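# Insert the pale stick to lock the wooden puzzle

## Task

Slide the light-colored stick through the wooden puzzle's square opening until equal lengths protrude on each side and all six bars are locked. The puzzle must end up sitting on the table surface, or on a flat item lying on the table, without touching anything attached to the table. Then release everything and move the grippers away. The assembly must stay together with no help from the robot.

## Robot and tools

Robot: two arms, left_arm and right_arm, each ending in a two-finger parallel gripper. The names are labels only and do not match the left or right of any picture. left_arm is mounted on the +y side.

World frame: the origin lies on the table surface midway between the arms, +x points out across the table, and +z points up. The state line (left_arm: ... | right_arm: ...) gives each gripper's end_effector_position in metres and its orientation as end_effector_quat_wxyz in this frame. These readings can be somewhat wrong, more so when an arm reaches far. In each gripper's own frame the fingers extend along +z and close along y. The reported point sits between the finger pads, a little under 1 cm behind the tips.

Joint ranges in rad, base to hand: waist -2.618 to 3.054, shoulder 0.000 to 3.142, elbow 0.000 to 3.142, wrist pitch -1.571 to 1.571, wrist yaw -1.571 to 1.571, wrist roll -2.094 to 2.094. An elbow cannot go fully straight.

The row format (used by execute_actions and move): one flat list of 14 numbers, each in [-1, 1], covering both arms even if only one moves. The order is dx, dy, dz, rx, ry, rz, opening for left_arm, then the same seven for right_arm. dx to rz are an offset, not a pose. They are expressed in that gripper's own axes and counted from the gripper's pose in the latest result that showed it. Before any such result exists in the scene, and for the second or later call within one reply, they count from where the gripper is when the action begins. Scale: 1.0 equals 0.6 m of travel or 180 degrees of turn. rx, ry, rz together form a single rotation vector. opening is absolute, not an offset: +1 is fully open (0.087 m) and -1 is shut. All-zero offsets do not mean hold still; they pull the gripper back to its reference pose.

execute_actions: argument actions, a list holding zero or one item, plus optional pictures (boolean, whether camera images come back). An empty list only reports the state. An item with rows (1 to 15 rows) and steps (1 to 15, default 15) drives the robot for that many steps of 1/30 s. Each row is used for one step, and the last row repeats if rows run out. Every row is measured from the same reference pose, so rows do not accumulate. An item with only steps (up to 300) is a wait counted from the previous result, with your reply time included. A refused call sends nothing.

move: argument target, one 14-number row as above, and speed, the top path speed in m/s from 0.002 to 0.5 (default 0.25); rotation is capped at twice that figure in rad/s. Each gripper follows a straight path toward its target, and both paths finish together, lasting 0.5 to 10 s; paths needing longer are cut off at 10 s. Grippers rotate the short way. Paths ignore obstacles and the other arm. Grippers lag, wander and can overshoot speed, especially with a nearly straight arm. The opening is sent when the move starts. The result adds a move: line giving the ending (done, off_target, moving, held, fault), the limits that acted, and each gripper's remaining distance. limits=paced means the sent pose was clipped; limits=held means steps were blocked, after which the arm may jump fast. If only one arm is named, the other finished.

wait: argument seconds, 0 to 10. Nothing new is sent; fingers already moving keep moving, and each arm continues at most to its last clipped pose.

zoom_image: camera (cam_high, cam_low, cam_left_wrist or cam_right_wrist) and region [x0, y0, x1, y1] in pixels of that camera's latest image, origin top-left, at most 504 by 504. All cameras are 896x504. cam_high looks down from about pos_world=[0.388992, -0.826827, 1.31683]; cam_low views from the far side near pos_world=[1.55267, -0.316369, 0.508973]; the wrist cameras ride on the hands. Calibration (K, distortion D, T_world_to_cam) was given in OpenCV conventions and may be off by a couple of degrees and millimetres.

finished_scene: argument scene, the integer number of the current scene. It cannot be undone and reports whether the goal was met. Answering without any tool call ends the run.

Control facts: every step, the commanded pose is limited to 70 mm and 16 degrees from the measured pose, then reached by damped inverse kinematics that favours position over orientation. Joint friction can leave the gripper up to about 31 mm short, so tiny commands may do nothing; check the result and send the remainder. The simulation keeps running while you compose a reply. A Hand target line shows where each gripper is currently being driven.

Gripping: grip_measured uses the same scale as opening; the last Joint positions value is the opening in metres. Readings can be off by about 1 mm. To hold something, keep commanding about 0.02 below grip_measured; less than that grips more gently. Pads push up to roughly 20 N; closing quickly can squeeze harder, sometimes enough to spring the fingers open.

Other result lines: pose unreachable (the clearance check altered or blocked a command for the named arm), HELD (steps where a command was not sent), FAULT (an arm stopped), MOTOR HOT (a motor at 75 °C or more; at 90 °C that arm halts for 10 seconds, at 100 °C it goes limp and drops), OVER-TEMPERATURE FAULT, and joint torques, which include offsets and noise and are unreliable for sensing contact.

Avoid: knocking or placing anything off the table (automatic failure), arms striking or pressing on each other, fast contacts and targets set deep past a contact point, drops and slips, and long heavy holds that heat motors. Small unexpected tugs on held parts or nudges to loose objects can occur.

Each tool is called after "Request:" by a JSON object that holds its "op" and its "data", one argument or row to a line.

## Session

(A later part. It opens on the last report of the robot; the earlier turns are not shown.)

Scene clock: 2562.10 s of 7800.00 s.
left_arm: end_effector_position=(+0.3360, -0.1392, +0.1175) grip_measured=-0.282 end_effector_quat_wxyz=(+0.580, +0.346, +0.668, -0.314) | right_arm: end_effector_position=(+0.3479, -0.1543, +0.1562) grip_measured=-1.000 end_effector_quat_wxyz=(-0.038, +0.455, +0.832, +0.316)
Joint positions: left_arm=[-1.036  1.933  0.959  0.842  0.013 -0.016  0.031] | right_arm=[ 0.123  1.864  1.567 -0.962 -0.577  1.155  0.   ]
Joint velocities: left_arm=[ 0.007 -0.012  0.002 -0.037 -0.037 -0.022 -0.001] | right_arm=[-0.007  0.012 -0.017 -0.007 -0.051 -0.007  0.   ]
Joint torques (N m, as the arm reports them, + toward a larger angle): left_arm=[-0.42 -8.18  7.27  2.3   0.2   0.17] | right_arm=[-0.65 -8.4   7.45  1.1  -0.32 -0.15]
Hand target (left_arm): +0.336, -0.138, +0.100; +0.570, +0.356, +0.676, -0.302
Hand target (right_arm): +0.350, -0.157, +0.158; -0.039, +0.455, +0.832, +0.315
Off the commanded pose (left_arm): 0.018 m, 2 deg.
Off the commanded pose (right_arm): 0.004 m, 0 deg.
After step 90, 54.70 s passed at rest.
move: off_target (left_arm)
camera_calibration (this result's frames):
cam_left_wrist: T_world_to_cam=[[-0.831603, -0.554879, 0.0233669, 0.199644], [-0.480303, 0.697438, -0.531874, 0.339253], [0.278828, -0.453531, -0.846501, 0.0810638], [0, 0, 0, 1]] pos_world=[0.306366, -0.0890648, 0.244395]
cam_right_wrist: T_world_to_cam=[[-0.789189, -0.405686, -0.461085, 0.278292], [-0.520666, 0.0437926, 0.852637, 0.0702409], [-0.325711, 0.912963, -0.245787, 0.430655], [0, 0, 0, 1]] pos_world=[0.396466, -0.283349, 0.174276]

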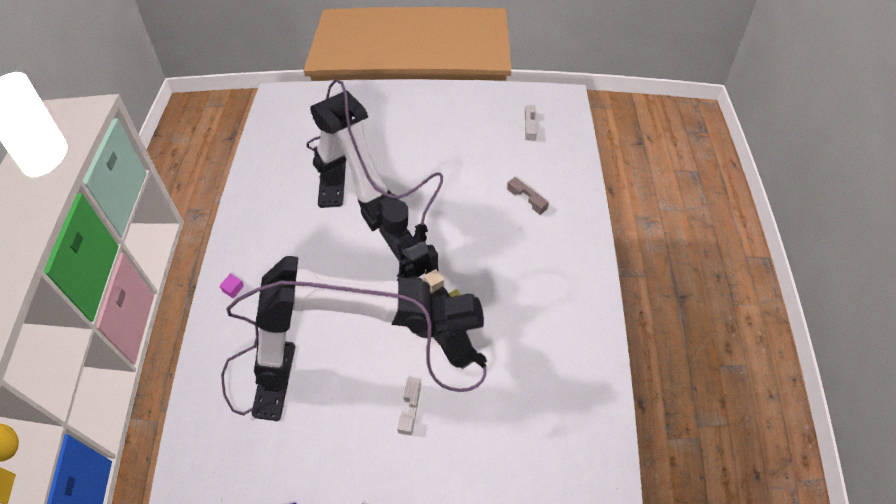

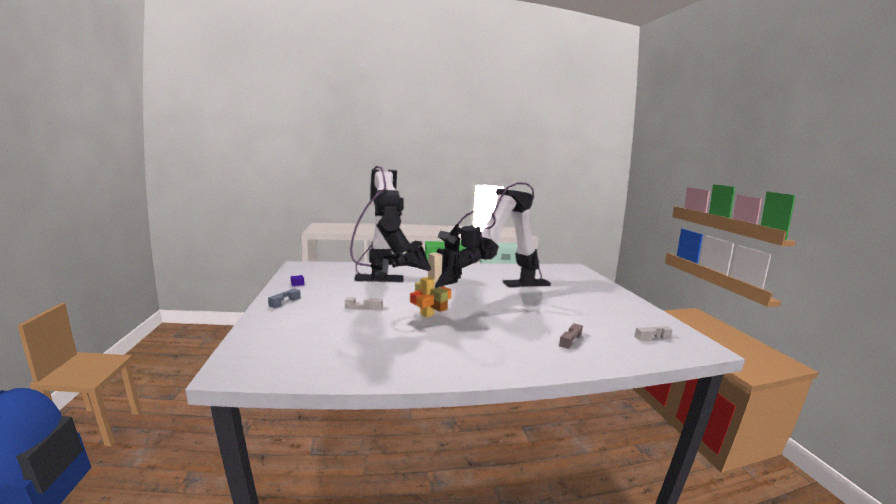

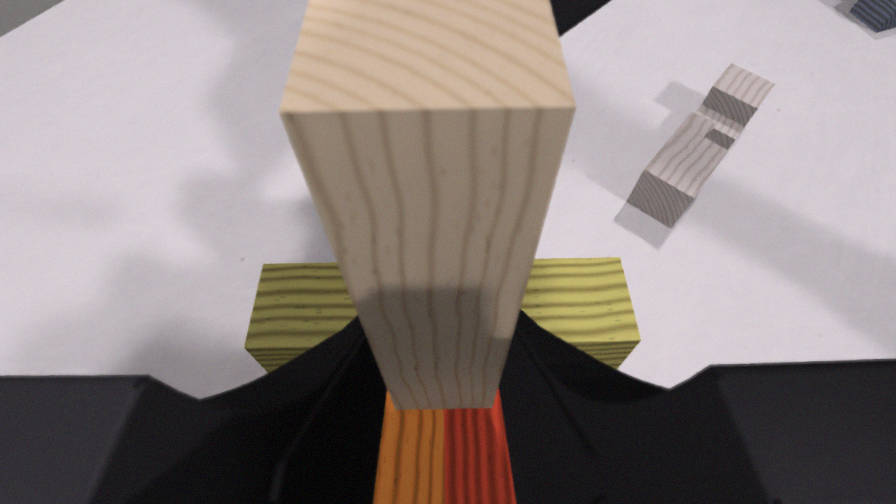

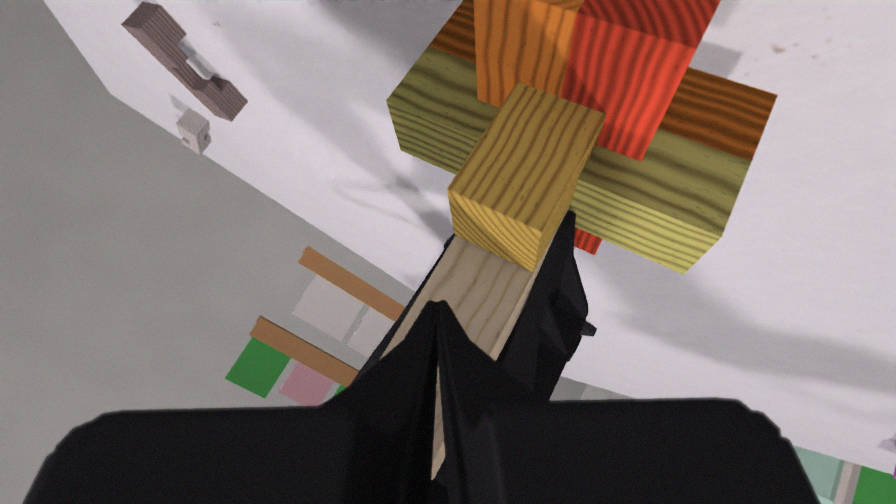

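Request:
{"op": "move", "data": {
  "target": [0.027,-0.012,0.0037,0.008,0.0105,0.014,-0.33, -0.0257,-0.0933,-0.0975,-0.0972,-0.2511,-0.5463,0.05],
  "speed": 0.3
}}

Scene clock: 2581.83 s of 7800.00 s.
left_arm: end_effector_position=(+0.3340, -0.1406, +0.1175) grip_measured=-0.282 end_effector_quat_wxyz=(+0.582, +0.359, +0.661, -0.309) | right_arm: end_effector_position=(+0.3023, -0.2171, +0.1664) grip_measured=+0.050 end_effector_quat_wxyz=(+0.542, -0.239, +0.788, +0.168)
Joint positions: left_arm=[-1.041  1.933  0.959  0.842  0.019  0.012  0.031] | right_arm=[ 0.086  1.105  0.661  0.02  -0.527 -0.218  0.046]
Joint velocities: left_arm=[ 0.012 -0.002 -0.007 -0.007 -0.022  0.022  0.001] | right_arm=[-0.002 -0.002 -0.027  0.081 -0.037 -0.037  0.001]
Joint torques (N m, as the arm reports them, + toward a larger angle): left_arm=[-1.02 -8.18  7.18  2.37  0.25  0.15] | right_arm=[-0.98 -4.3   5.01  2.54 -0.3  -0.08]
Hand target (left_arm): +0.330, -0.143, +0.101; +0.571, +0.372, +0.666, -0.303
Hand target (right_arm): +0.300, -0.219, +0.165; +0.548, -0.241, +0.784, +0.165
Off the commanded pose (left_arm): 0.017 m, 2 deg.
Off the commanded pose (right_arm): 0.005 m, 1 deg.
After step 90, 12.87 s passed at rest.
move: off_target (left_arm)
camera_calibration (this result's frames):
cam_left_wrist: T_world_to_cam=[[-0.839923, -0.54269, -0.00414214, 0.204937], [-0.457747, 0.712515, -0.53178, 0.333825], [0.291543, -0.444758, -0.846873, 0.0780267], [0, 0, 0, 1]] pos_world=[0.302191, -0.0919352, 0.244449]
cam_right_wrist: T_world_to_cam=[[0.529226, -0.848464, 0.00540805, -0.350779], [-0.803348, -0.503116, -0.3186, 0.202233], [0.273041, 0.164267, -0.947874, 0.248834], [0, 0, 0, 1]] pos_world=[0.280163, -0.236752, 0.302191]

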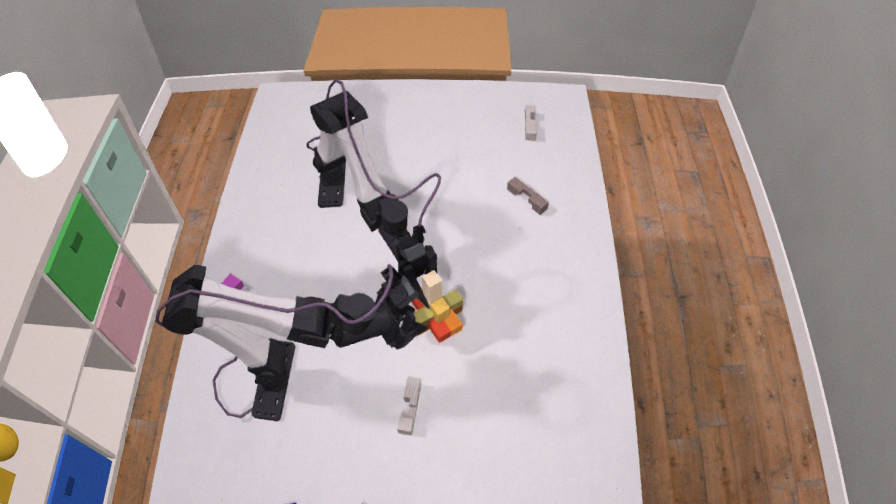

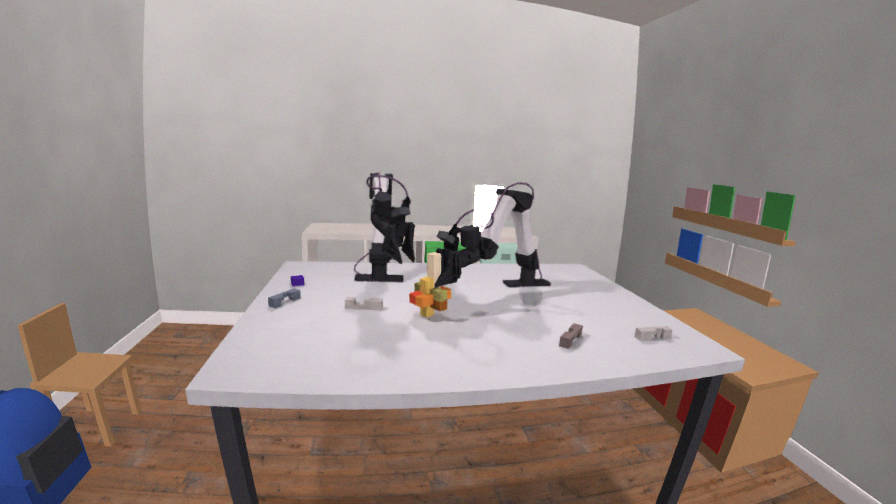

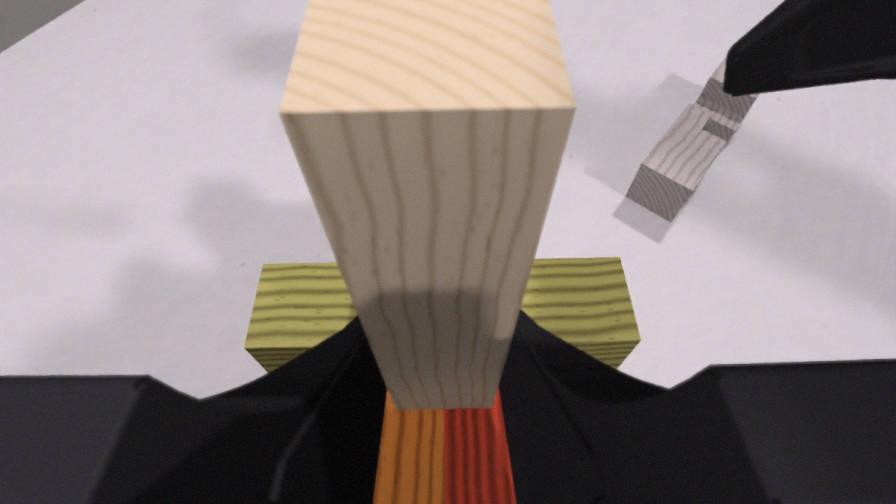

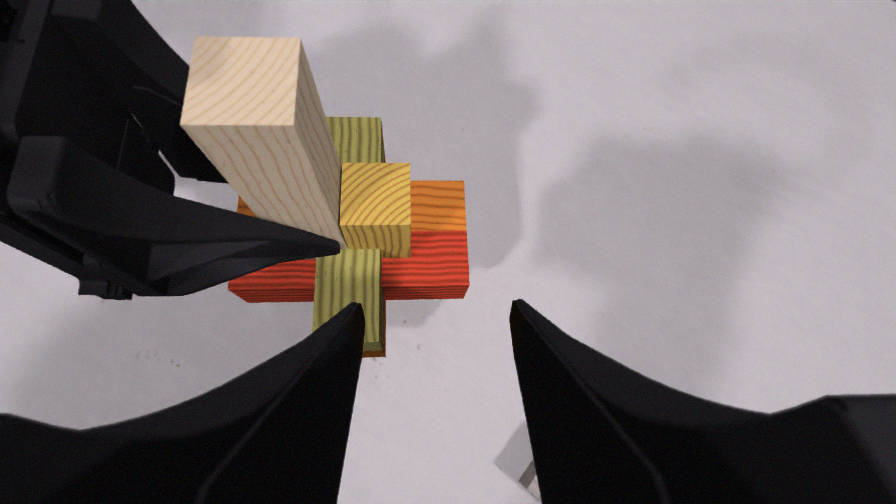

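Request:
{"op": "move", "data": {
  "target": [0.027,0,0.0037,0,0.0105,0,-0.33, 0.0878,0.070,-0.0121,0,-0.004,0,0.05],
  "speed": 0.15
}}

Request:
{"op": "move", "data": {
  "target": [0.027,0,0.0037,0,0.0105,0,-0.33, 0.084,0,0.030,0,0,0,0.05],
  "speed": 0.1
}}

Scene clock: 2603.87 s of 7800.00 s.
left_arm: end_effector_position=(+0.3340, -0.1406, +0.1175) grip_measured=-0.282 end_effector_quat_wxyz=(+0.582, +0.359, +0.661, -0.309) | right_arm: end_effector_position=(+0.2607, -0.1980, +0.1187) grip_measured=+0.050 end_effector_quat_wxyz=(+0.541, -0.240, +0.789, +0.167)
Joint positions: left_arm=[-1.041  1.933  0.959  0.842  0.019  0.012  0.031] | right_arm=[ 0.201  0.963  0.398  0.16  -0.423 -0.169  0.046]
Joint velocities: left_arm=[ 0.002 -0.012  0.002  0.007  0.037 -0.007  0.001] | right_arm=[-0.012 -0.017 -0.007  0.022  0.037 -0.037  0.   ]
Joint torques (N m, as the arm reports them, + toward a larger angle): left_arm=[-0.3  -8.11  7.38  2.29  0.17 -0.01] | right_arm=[ 0.69 -3.13  5.45  2.56 -0.08  0.11]
Hand target (left_arm): +0.334, -0.140, +0.101; +0.571, +0.364, +0.671, -0.303
Hand target (right_arm): +0.259, -0.197, +0.118; +0.546, -0.239, +0.785, +0.168
Off the commanded pose (left_arm): 0.016 m, 2 deg.
Off the commanded pose (right_arm): 0.004 m, 1 deg.
After step 90, 17.97 s passed at rest.
move: off_target (left_arm)
camera_calibration (this result's frames):
cam_left_wrist: T_world_to_cam=[[-0.839923, -0.54269, -0.00414214, 0.204937], [-0.457747, 0.712515, -0.53178, 0.333825], [0.291543, -0.444758, -0.846873, 0.0780267], [0, 0, 0, 1]] pos_world=[0.302191, -0.0919352, 0.244449]
cam_right_wrist: T_world_to_cam=[[0.530251, -0.847819, 0.00610771, -0.312507], [-0.803544, -0.504832, -0.315375, 0.162497], [0.270465, 0.16232, -0.948947, 0.212327], [0, 0, 0, 1]] pos_world=[0.238854, -0.21738, 0.254644]

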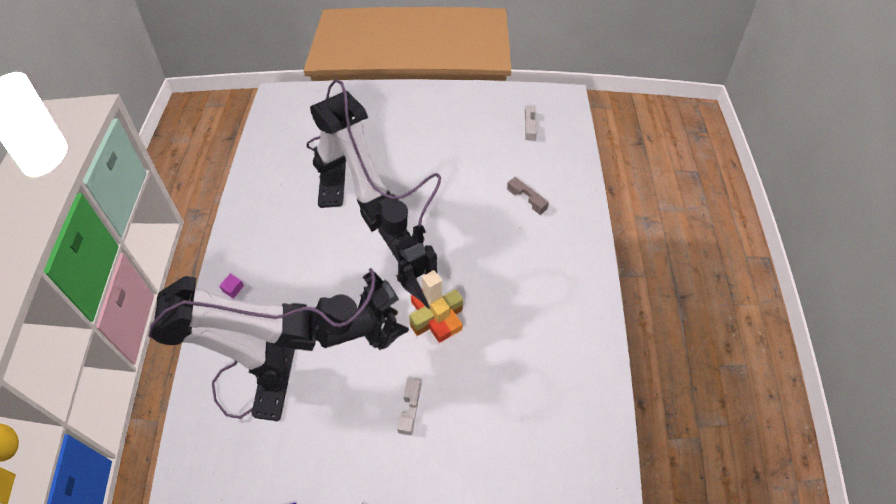

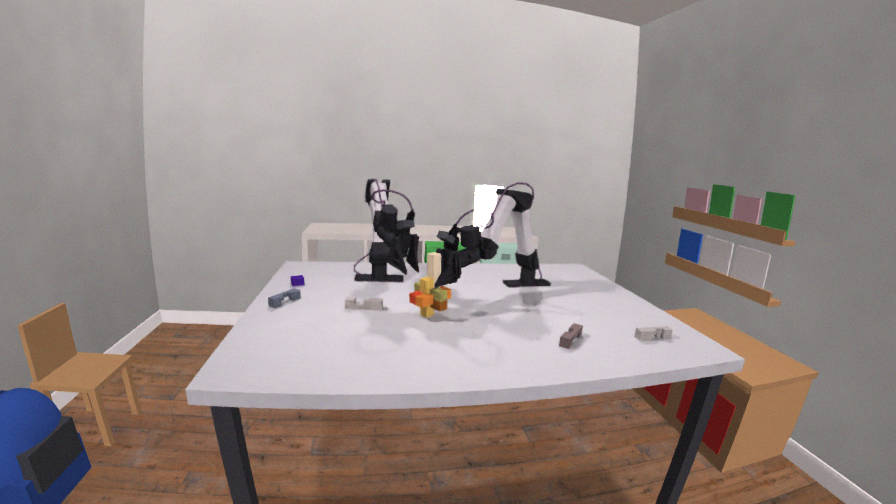

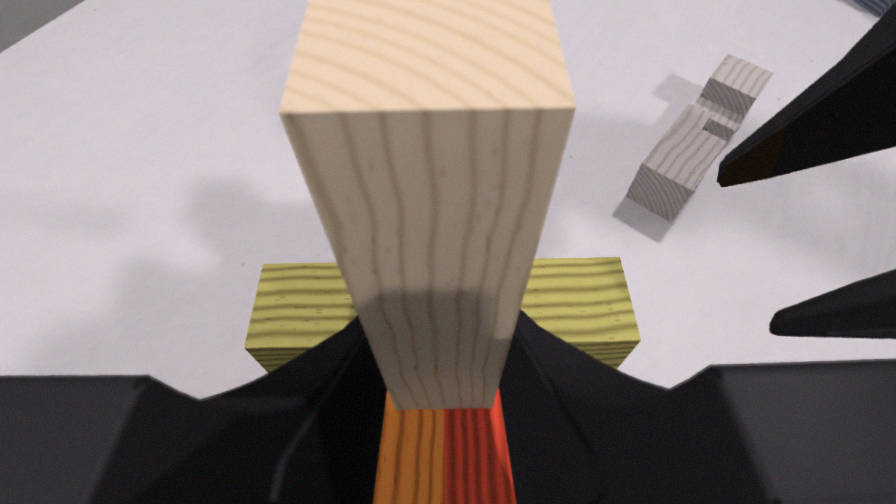

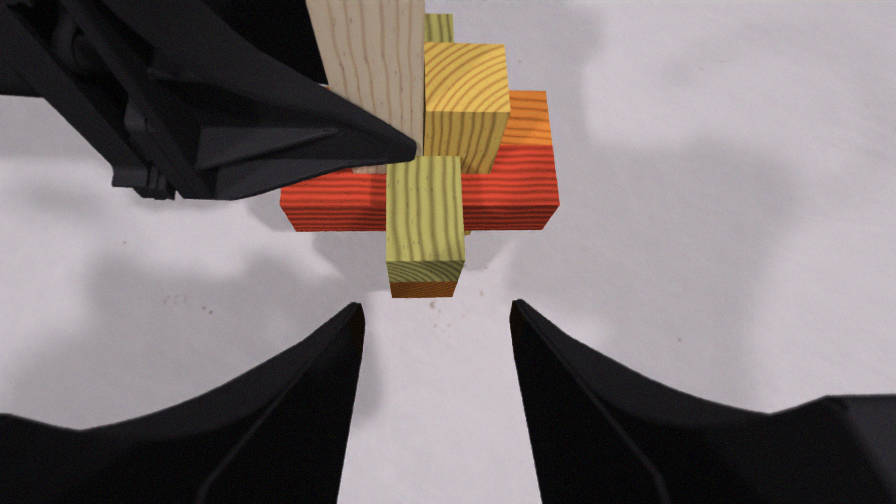

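Scene clock: 2605.13 s of 7800.00 s.
left_arm: end_effector_position=(+0.3340, -0.1406, +0.1175) grip_measured=-0.282 end_effector_quat_wxyz=(+0.582, +0.359, +0.661, -0.309) | right_arm: end_effector_position=(+0.2634, -0.1976, +0.0753) grip_measured=+0.050 end_effector_quat_wxyz=(+0.548, -0.240, +0.784, +0.166)
Joint positions: left_arm=[-1.041  1.933  0.959  0.842  0.019  0.012  0.031] | right_arm=[ 0.201  1.118  0.251  0.479 -0.423 -0.169  0.046]
Joint velocities: left_arm=[-0.007  0.022 -0.007  0.095  0.022 -0.007 -0.   ] | right_arm=[-0.012 -0.007 -0.012  0.022  0.022 -0.051 -0.001]
Joint torques (N m, as the arm reports them, + toward a larger angle): left_arm=[-0.3  -8.21  7.32  2.29  0.15  0.01] | right_arm=[-0.32 -1.16  4.48  2.6  -0.21  0.03]
Hand target (left_arm): +0.334, -0.140, +0.101; +0.571, +0.364, +0.671, -0.303
Hand target (right_arm): +0.259, -0.199, +0.066; +0.540, -0.240, +0.789, +0.167
Off the commanded pose (left_arm): 0.016 m, 2 deg.
Off the commanded pose (right_arm): 0.011 m, 1 deg.
move: off_target (left_arm, right_arm)
camera_calibration (this result's frames):
cam_left_wrist: T_world_to_cam=[[-0.839923, -0.54269, -0.00414214, 0.204937], [-0.457747, 0.712515, -0.53178, 0.333825], [0.291543, -0.444758, -0.846873, 0.0780267], [0, 0, 0, 1]] pos_world=[0.302191, -0.0919352, 0.244449]
cam_right_wrist: T_world_to_cam=[[0.530093, -0.847841, 0.0129363, -0.313846], [-0.798181, -0.504077, -0.329867, 0.151034], [0.286196, 0.164535, -0.943939, 0.166244], [0, 0, 0, 1]] pos_world=[0.239341, -0.217312, 0.210805]

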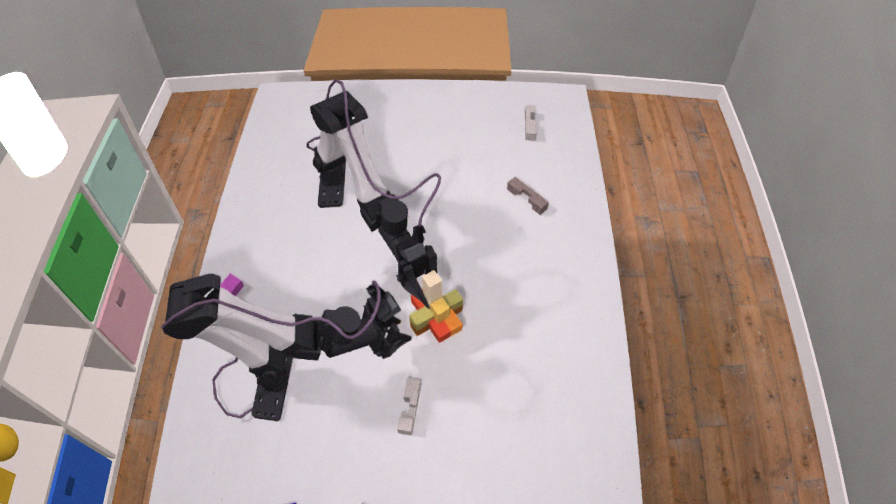

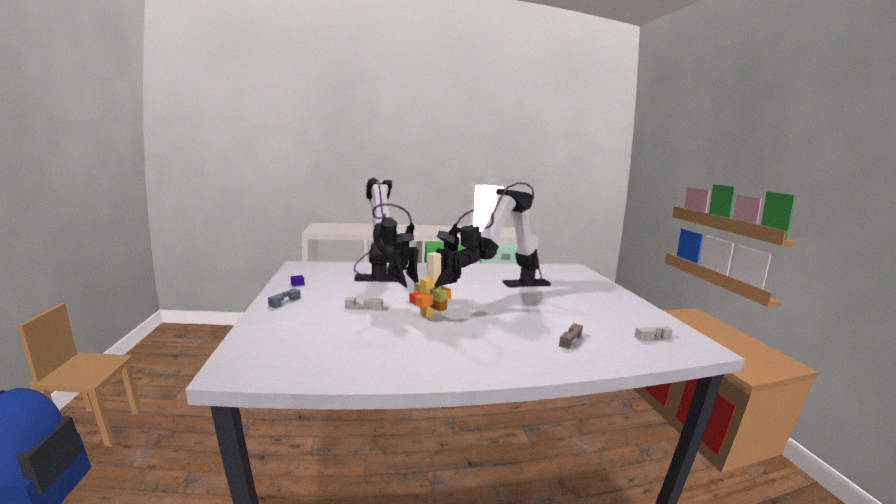

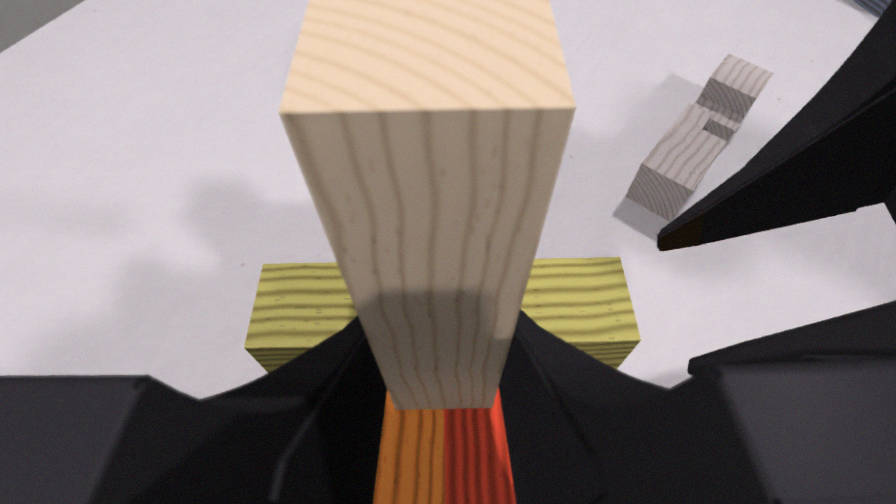

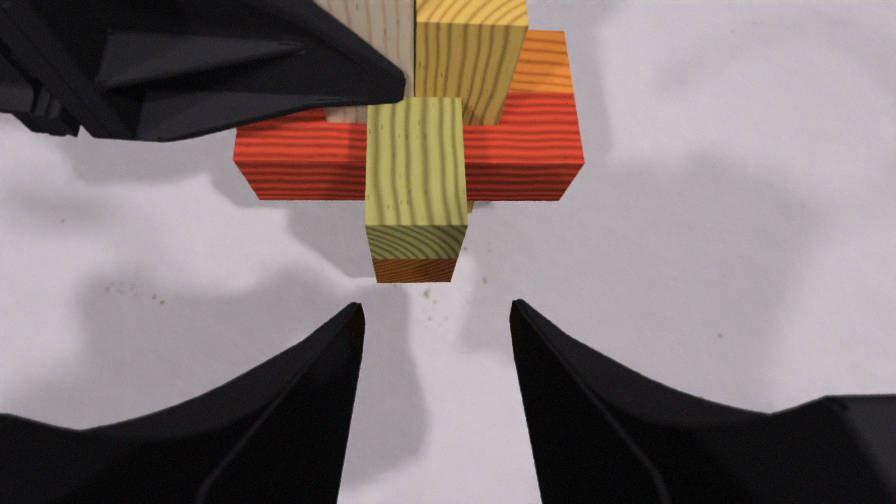

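Request:
{"op": "zoom_image", "data": {
  "camera": "cam_right_wrist",
  "region": [300, 0, 540, 150]
}}

Region (300, 0, 540, 150) of cam_right_wrist's 896x504 image, scaled by 2.100, with more detail than that image has; it fills the top 315 rows of this view, and the rest is white.

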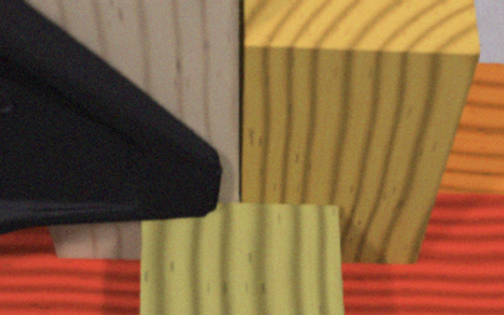

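Request:
{"op": "zoom_image", "data": {
  "camera": "cam_right_wrist",
  "region": [310, 80, 430, 140]
}}

Request:
{"op": "zoom_image", "data": {
  "camera": "cam_right_wrist",
  "region": [385, 0, 445, 110]
}}

Region (310, 80, 430, 140) of cam_right_wrist's 896x504 image, scaled by 4.200, with more detail than that image has.

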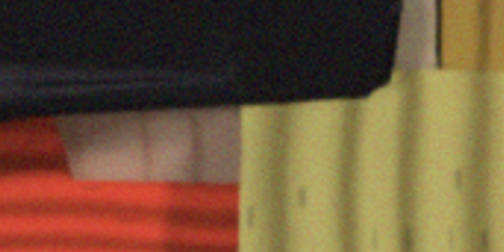

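Region (385, 0, 445, 110) of cam_right_wrist's 896x504 image, scaled by 4.582, with more detail than that image has; it fills the left 275 columns of this view, and the rest is white.

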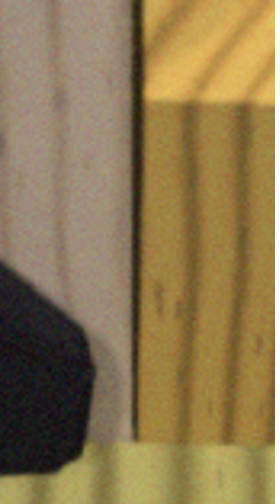

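Request:
{"op": "move", "data": {
  "target": [0.027,0,0.0037,0,0.0105,0,-0.33, 0.030,0.015,0.008,0,0.003,0,0.15],
  "speed": 0.05
}}

Scene clock: 2657.60 s of 7800.00 s.
left_arm: end_effector_position=(+0.3340, -0.1406, +0.1175) grip_measured=-0.282 end_effector_quat_wxyz=(+0.582, +0.359, +0.661, -0.309) | right_arm: end_effector_position=(+0.2619, -0.1926, +0.0655) grip_measured=+0.150 end_effector_quat_wxyz=(+0.551, -0.243, +0.782, +0.162)
Joint positions: left_arm=[-1.041  1.933  0.959  0.842  0.019  0.012  0.031] | right_arm=[ 0.235  1.163  0.214  0.573 -0.387 -0.164  0.05 ]
Joint velocities: left_arm=[ 0.017 -0.007  0.002 -0.037  0.007 -0.081 -0.001] | right_arm=[ 0.012 -0.002 -0.007  0.022 -0.066  0.022  0.   ]
Joint torques (N m, as the arm reports them, + toward a larger angle): left_arm=[-0.2  -8.22  7.12  2.34  0.19 -0.01] | right_arm=[ 0.71 -1.44  4.3   2.61 -0.07  0.09]
Hand target (left_arm): +0.334, -0.140, +0.101; +0.571, +0.364, +0.671, -0.303
Hand target (right_arm): +0.257, -0.192, +0.057; +0.544, -0.241, +0.787, +0.164
Off the commanded pose (left_arm): 0.016 m, 2 deg.
Off the commanded pose (right_arm): 0.010 m, 1 deg.
After step 90, 48.47 s passed at rest.
move: off_target (left_arm)
camera_calibration (this result's frames):
cam_left_wrist: T_world_to_cam=[[-0.839923, -0.54269, -0.00414214, 0.204937], [-0.457747, 0.712515, -0.53178, 0.333825], [0.291543, -0.444758, -0.846873, 0.0780267], [0, 0, 0, 1]] pos_world=[0.302191, -0.0919352, 0.244449]
cam_right_wrist: T_world_to_cam=[[0.529669, -0.847834, 0.0250585, -0.309343], [-0.794722, -0.506379, -0.334661, 0.148071], [0.296426, 0.157345, -0.942005, 0.152445], [0, 0, 0, 1]] pos_world=[0.236336, -0.211278, 0.200909]

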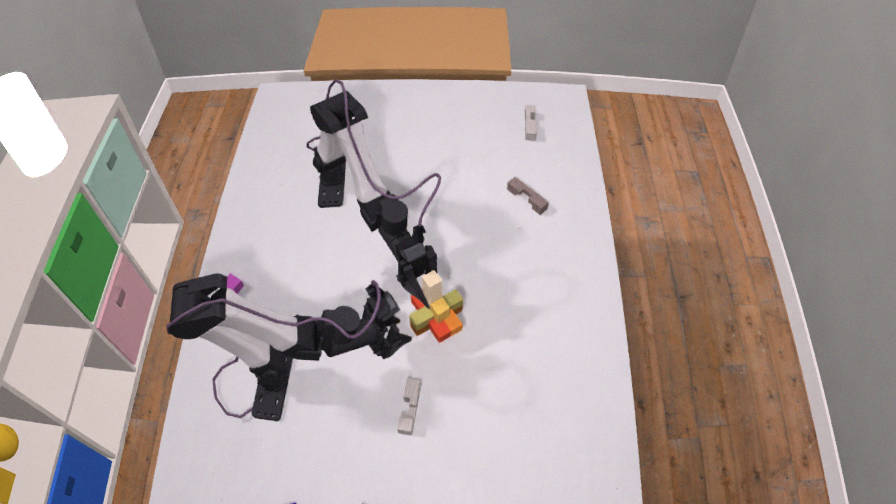

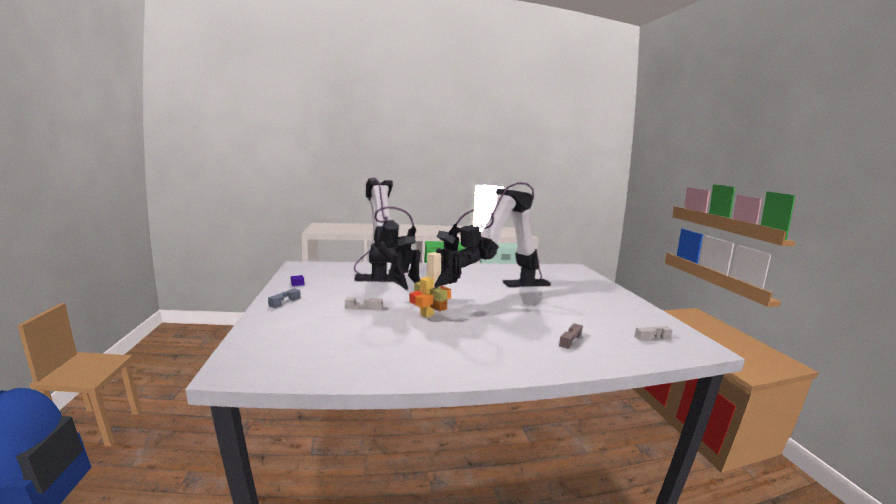

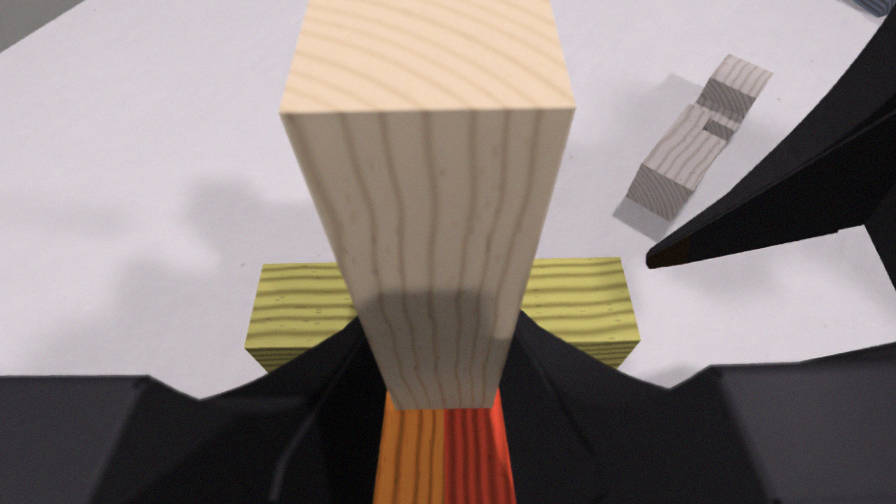

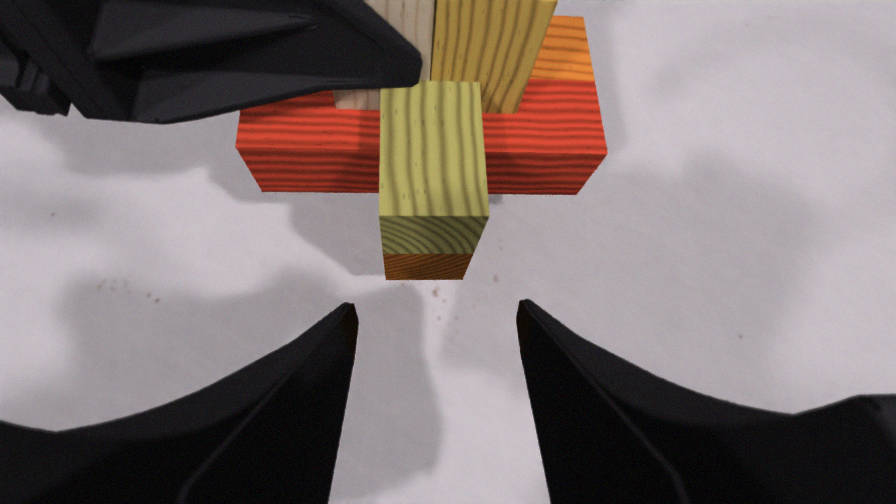

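Request:
{"op": "move", "data": {
  "target": [0.027,0,0.0037,0,0.0105,0,-0.33, -0.020,0.011,0.059,0,0,0.012,0.15],
  "speed": 0.05
}}

Scene clock: 2673.90 s of 7800.00 s.
left_arm: end_effector_position=(+0.3340, -0.1406, +0.1175) grip_measured=-0.282 end_effector_quat_wxyz=(+0.582, +0.359, +0.661, -0.309) | right_arm: end_effector_position=(+0.2813, -0.1714, +0.0582) grip_measured=+0.150 end_effector_quat_wxyz=(+0.538, -0.231, +0.793, +0.170)
Joint positions: left_arm=[-1.041  1.933  0.959  0.842  0.019  0.012  0.031] | right_arm=[ 0.318  1.335  0.294  0.648 -0.309 -0.102  0.05 ]
Joint velocities: left_arm=[-0.007  0.002  0.007  0.022 -0.022 -0.007  0.   ] | right_arm=[-0.017  0.002 -0.002 -0.037 -0.022  0.007 -0.001]
Joint torques (N m, as the arm reports them, + toward a larger angle): left_arm=[-0.25 -8.31  7.32  2.34  0.19  0.02] | right_arm=[ 0.61 -2.37  7.04  2.7  -0.04  0.11]
Hand target (left_arm): +0.334, -0.140, +0.101; +0.571, +0.364, +0.671, -0.303
Hand target (right_arm): +0.289, -0.167, +0.066; +0.548, -0.229, +0.786, +0.171
Off the commanded pose (left_arm): 0.016 m, 2 deg.
Off the commanded pose (right_arm): 0.011 m, 1 deg.
After step 90, 12.17 s passed at rest.
move: off_target (left_arm, right_arm)
camera_calibration (this result's frames):
cam_left_wrist: T_world_to_cam=[[-0.839923, -0.54269, -0.00414214, 0.204937], [-0.457747, 0.712515, -0.53178, 0.333825], [0.291543, -0.444758, -0.846873, 0.0780267], [0, 0, 0, 1]] pos_world=[0.302191, -0.0919352, 0.244449]
cam_right_wrist: T_world_to_cam=[[0.520486, -0.853807, -0.0103808, -0.297832], [-0.813539, -0.492173, -0.309709, 0.178117], [0.259323, 0.169644, -0.950775, 0.149516], [0, 0, 0, 1]] pos_world=[0.26115, -0.191991, 0.194229]

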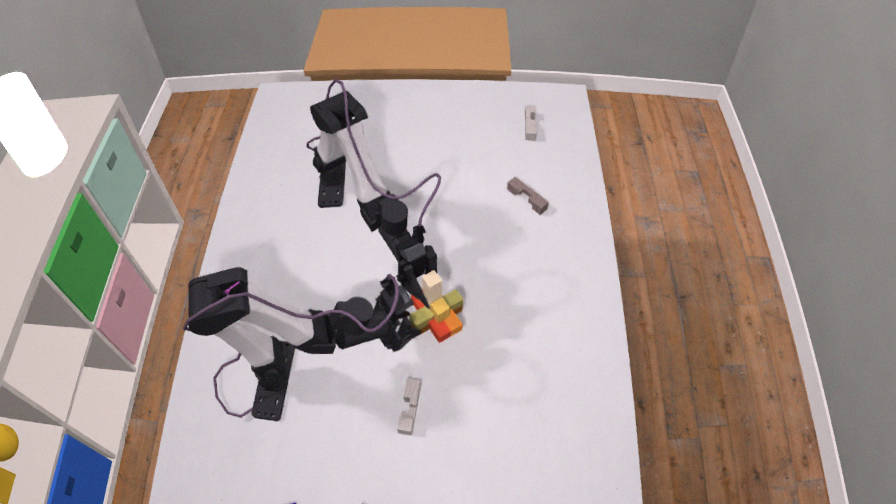

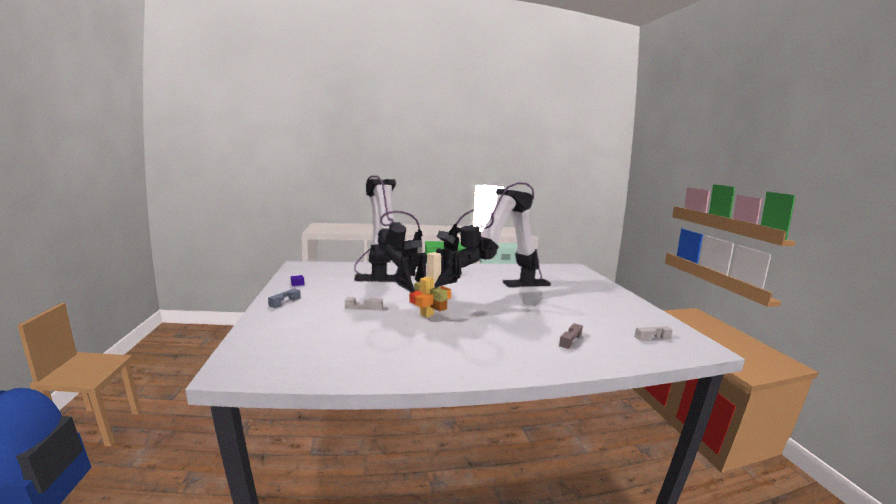

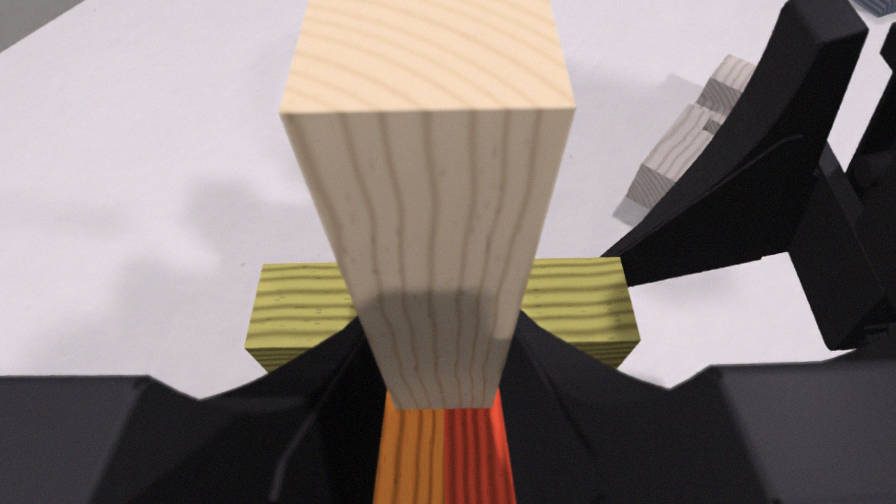

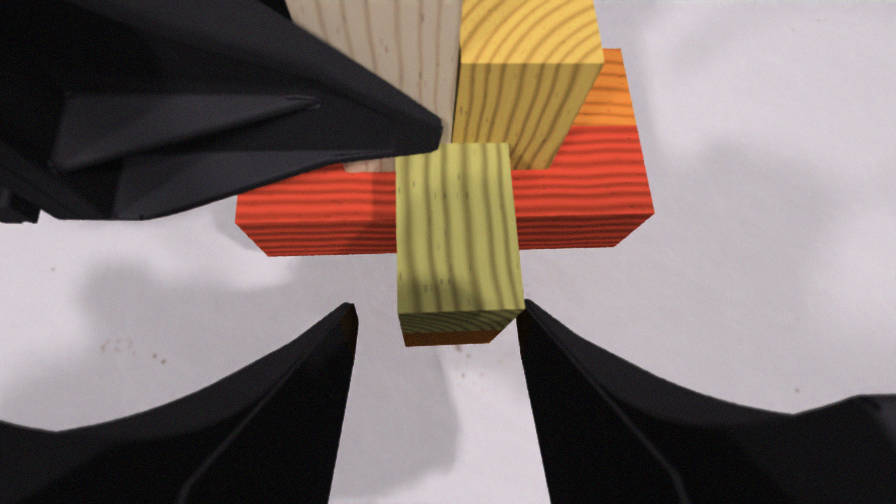

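Request:
{"op": "move", "data": {
  "target": [0.027,0,0.0037,0,0.0105,0,-0.33, -0.035,-0.004,0.0255,0,-0.005,0,0.15],
  "speed": 0.04
}}

Scene clock: 2683.40 s of 7800.00 s.
left_arm: end_effector_position=(+0.3340, -0.1406, +0.1175) grip_measured=-0.282 end_effector_quat_wxyz=(+0.582, +0.359, +0.661, -0.309) | right_arm: end_effector_position=(+0.2982, -0.1651, +0.0731) grip_measured=+0.150 end_effector_quat_wxyz=(+0.549, -0.231, +0.785, +0.170)
Joint positions: left_arm=[-1.041  1.933  0.959  0.842  0.019  0.012  0.031] | right_arm=[ 0.326  1.363  0.362  0.638 -0.301 -0.099  0.05 ]
Joint velocities: left_arm=[-0.022  0.012  0.012 -0.007  0.022  0.066 -0.   ] | right_arm=[-0.002  0.002  0.002  0.007 -0.022  0.081  0.001]
Joint torques (N m, as the arm reports them, + toward a larger angle): left_arm=[-0.2  -8.18  7.29  2.24  0.19  0.02] | right_arm=[ 0.87 -2.95  7.22  2.33 -0.03  0.17]
Hand target (left_arm): +0.334, -0.140, +0.101; +0.571, +0.364, +0.671, -0.303
Hand target (right_arm): +0.301, -0.162, +0.072; +0.544, -0.230, +0.789, +0.172
Off the commanded pose (left_arm): 0.016 m, 2 deg.
Off the commanded pose (right_arm): 0.005 m, 1 deg.
After step 90, 5.60 s passed at rest.
move: off_target (left_arm)
camera_calibration (this result's frames):
cam_left_wrist: T_world_to_cam=[[-0.839923, -0.54269, -0.00414214, 0.204937], [-0.457747, 0.712515, -0.53178, 0.333825], [0.291543, -0.444758, -0.846873, 0.0780267], [0, 0, 0, 1]] pos_world=[0.302191, -0.0919352, 0.244449]
cam_right_wrist: T_world_to_cam=[[0.520416, -0.853909, -0.00260632, -0.30171], [-0.804867, -0.489503, -0.335523, 0.199282], [0.28523, 0.176709, -0.942028, 0.150988], [0, 0, 0, 1]] pos_world=[0.274344, -0.186764, 0.208312]

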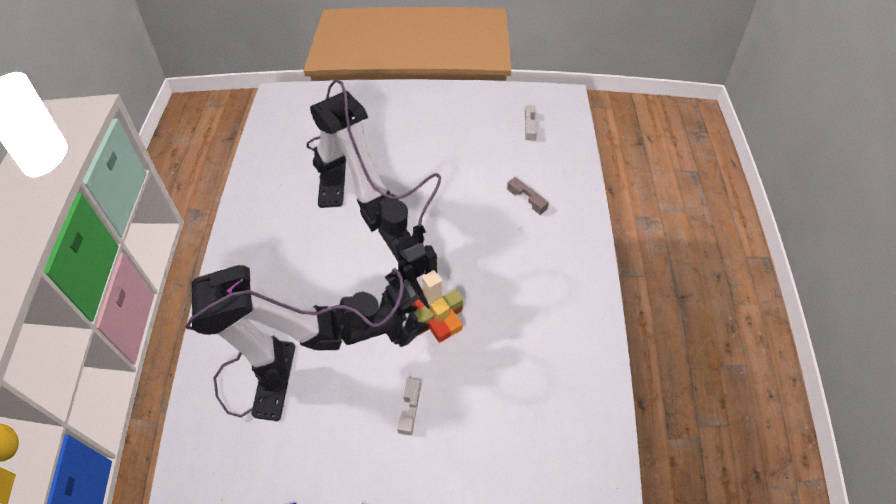

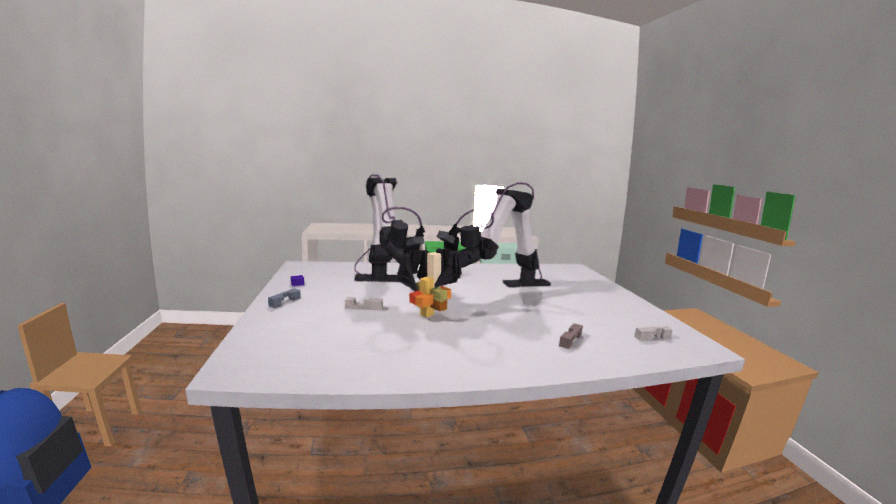

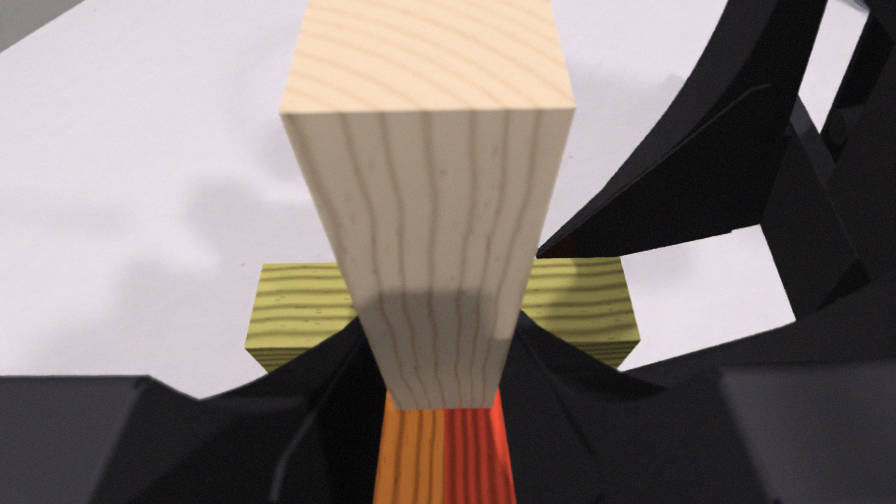

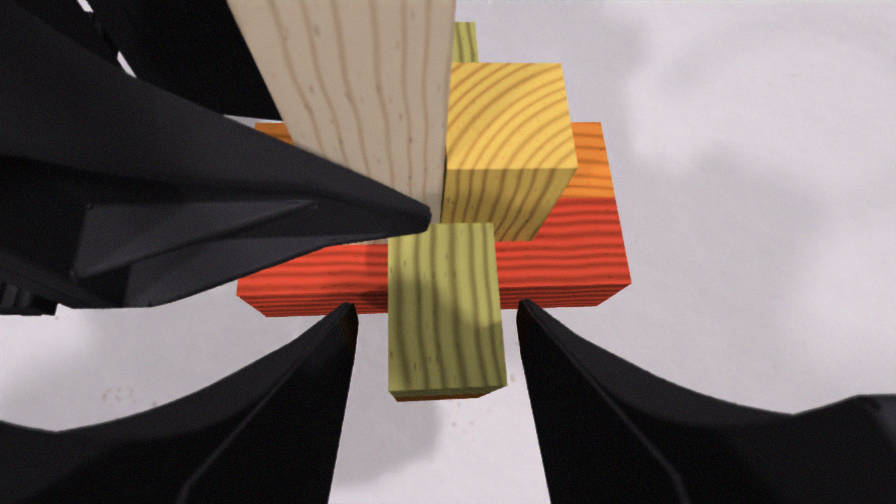

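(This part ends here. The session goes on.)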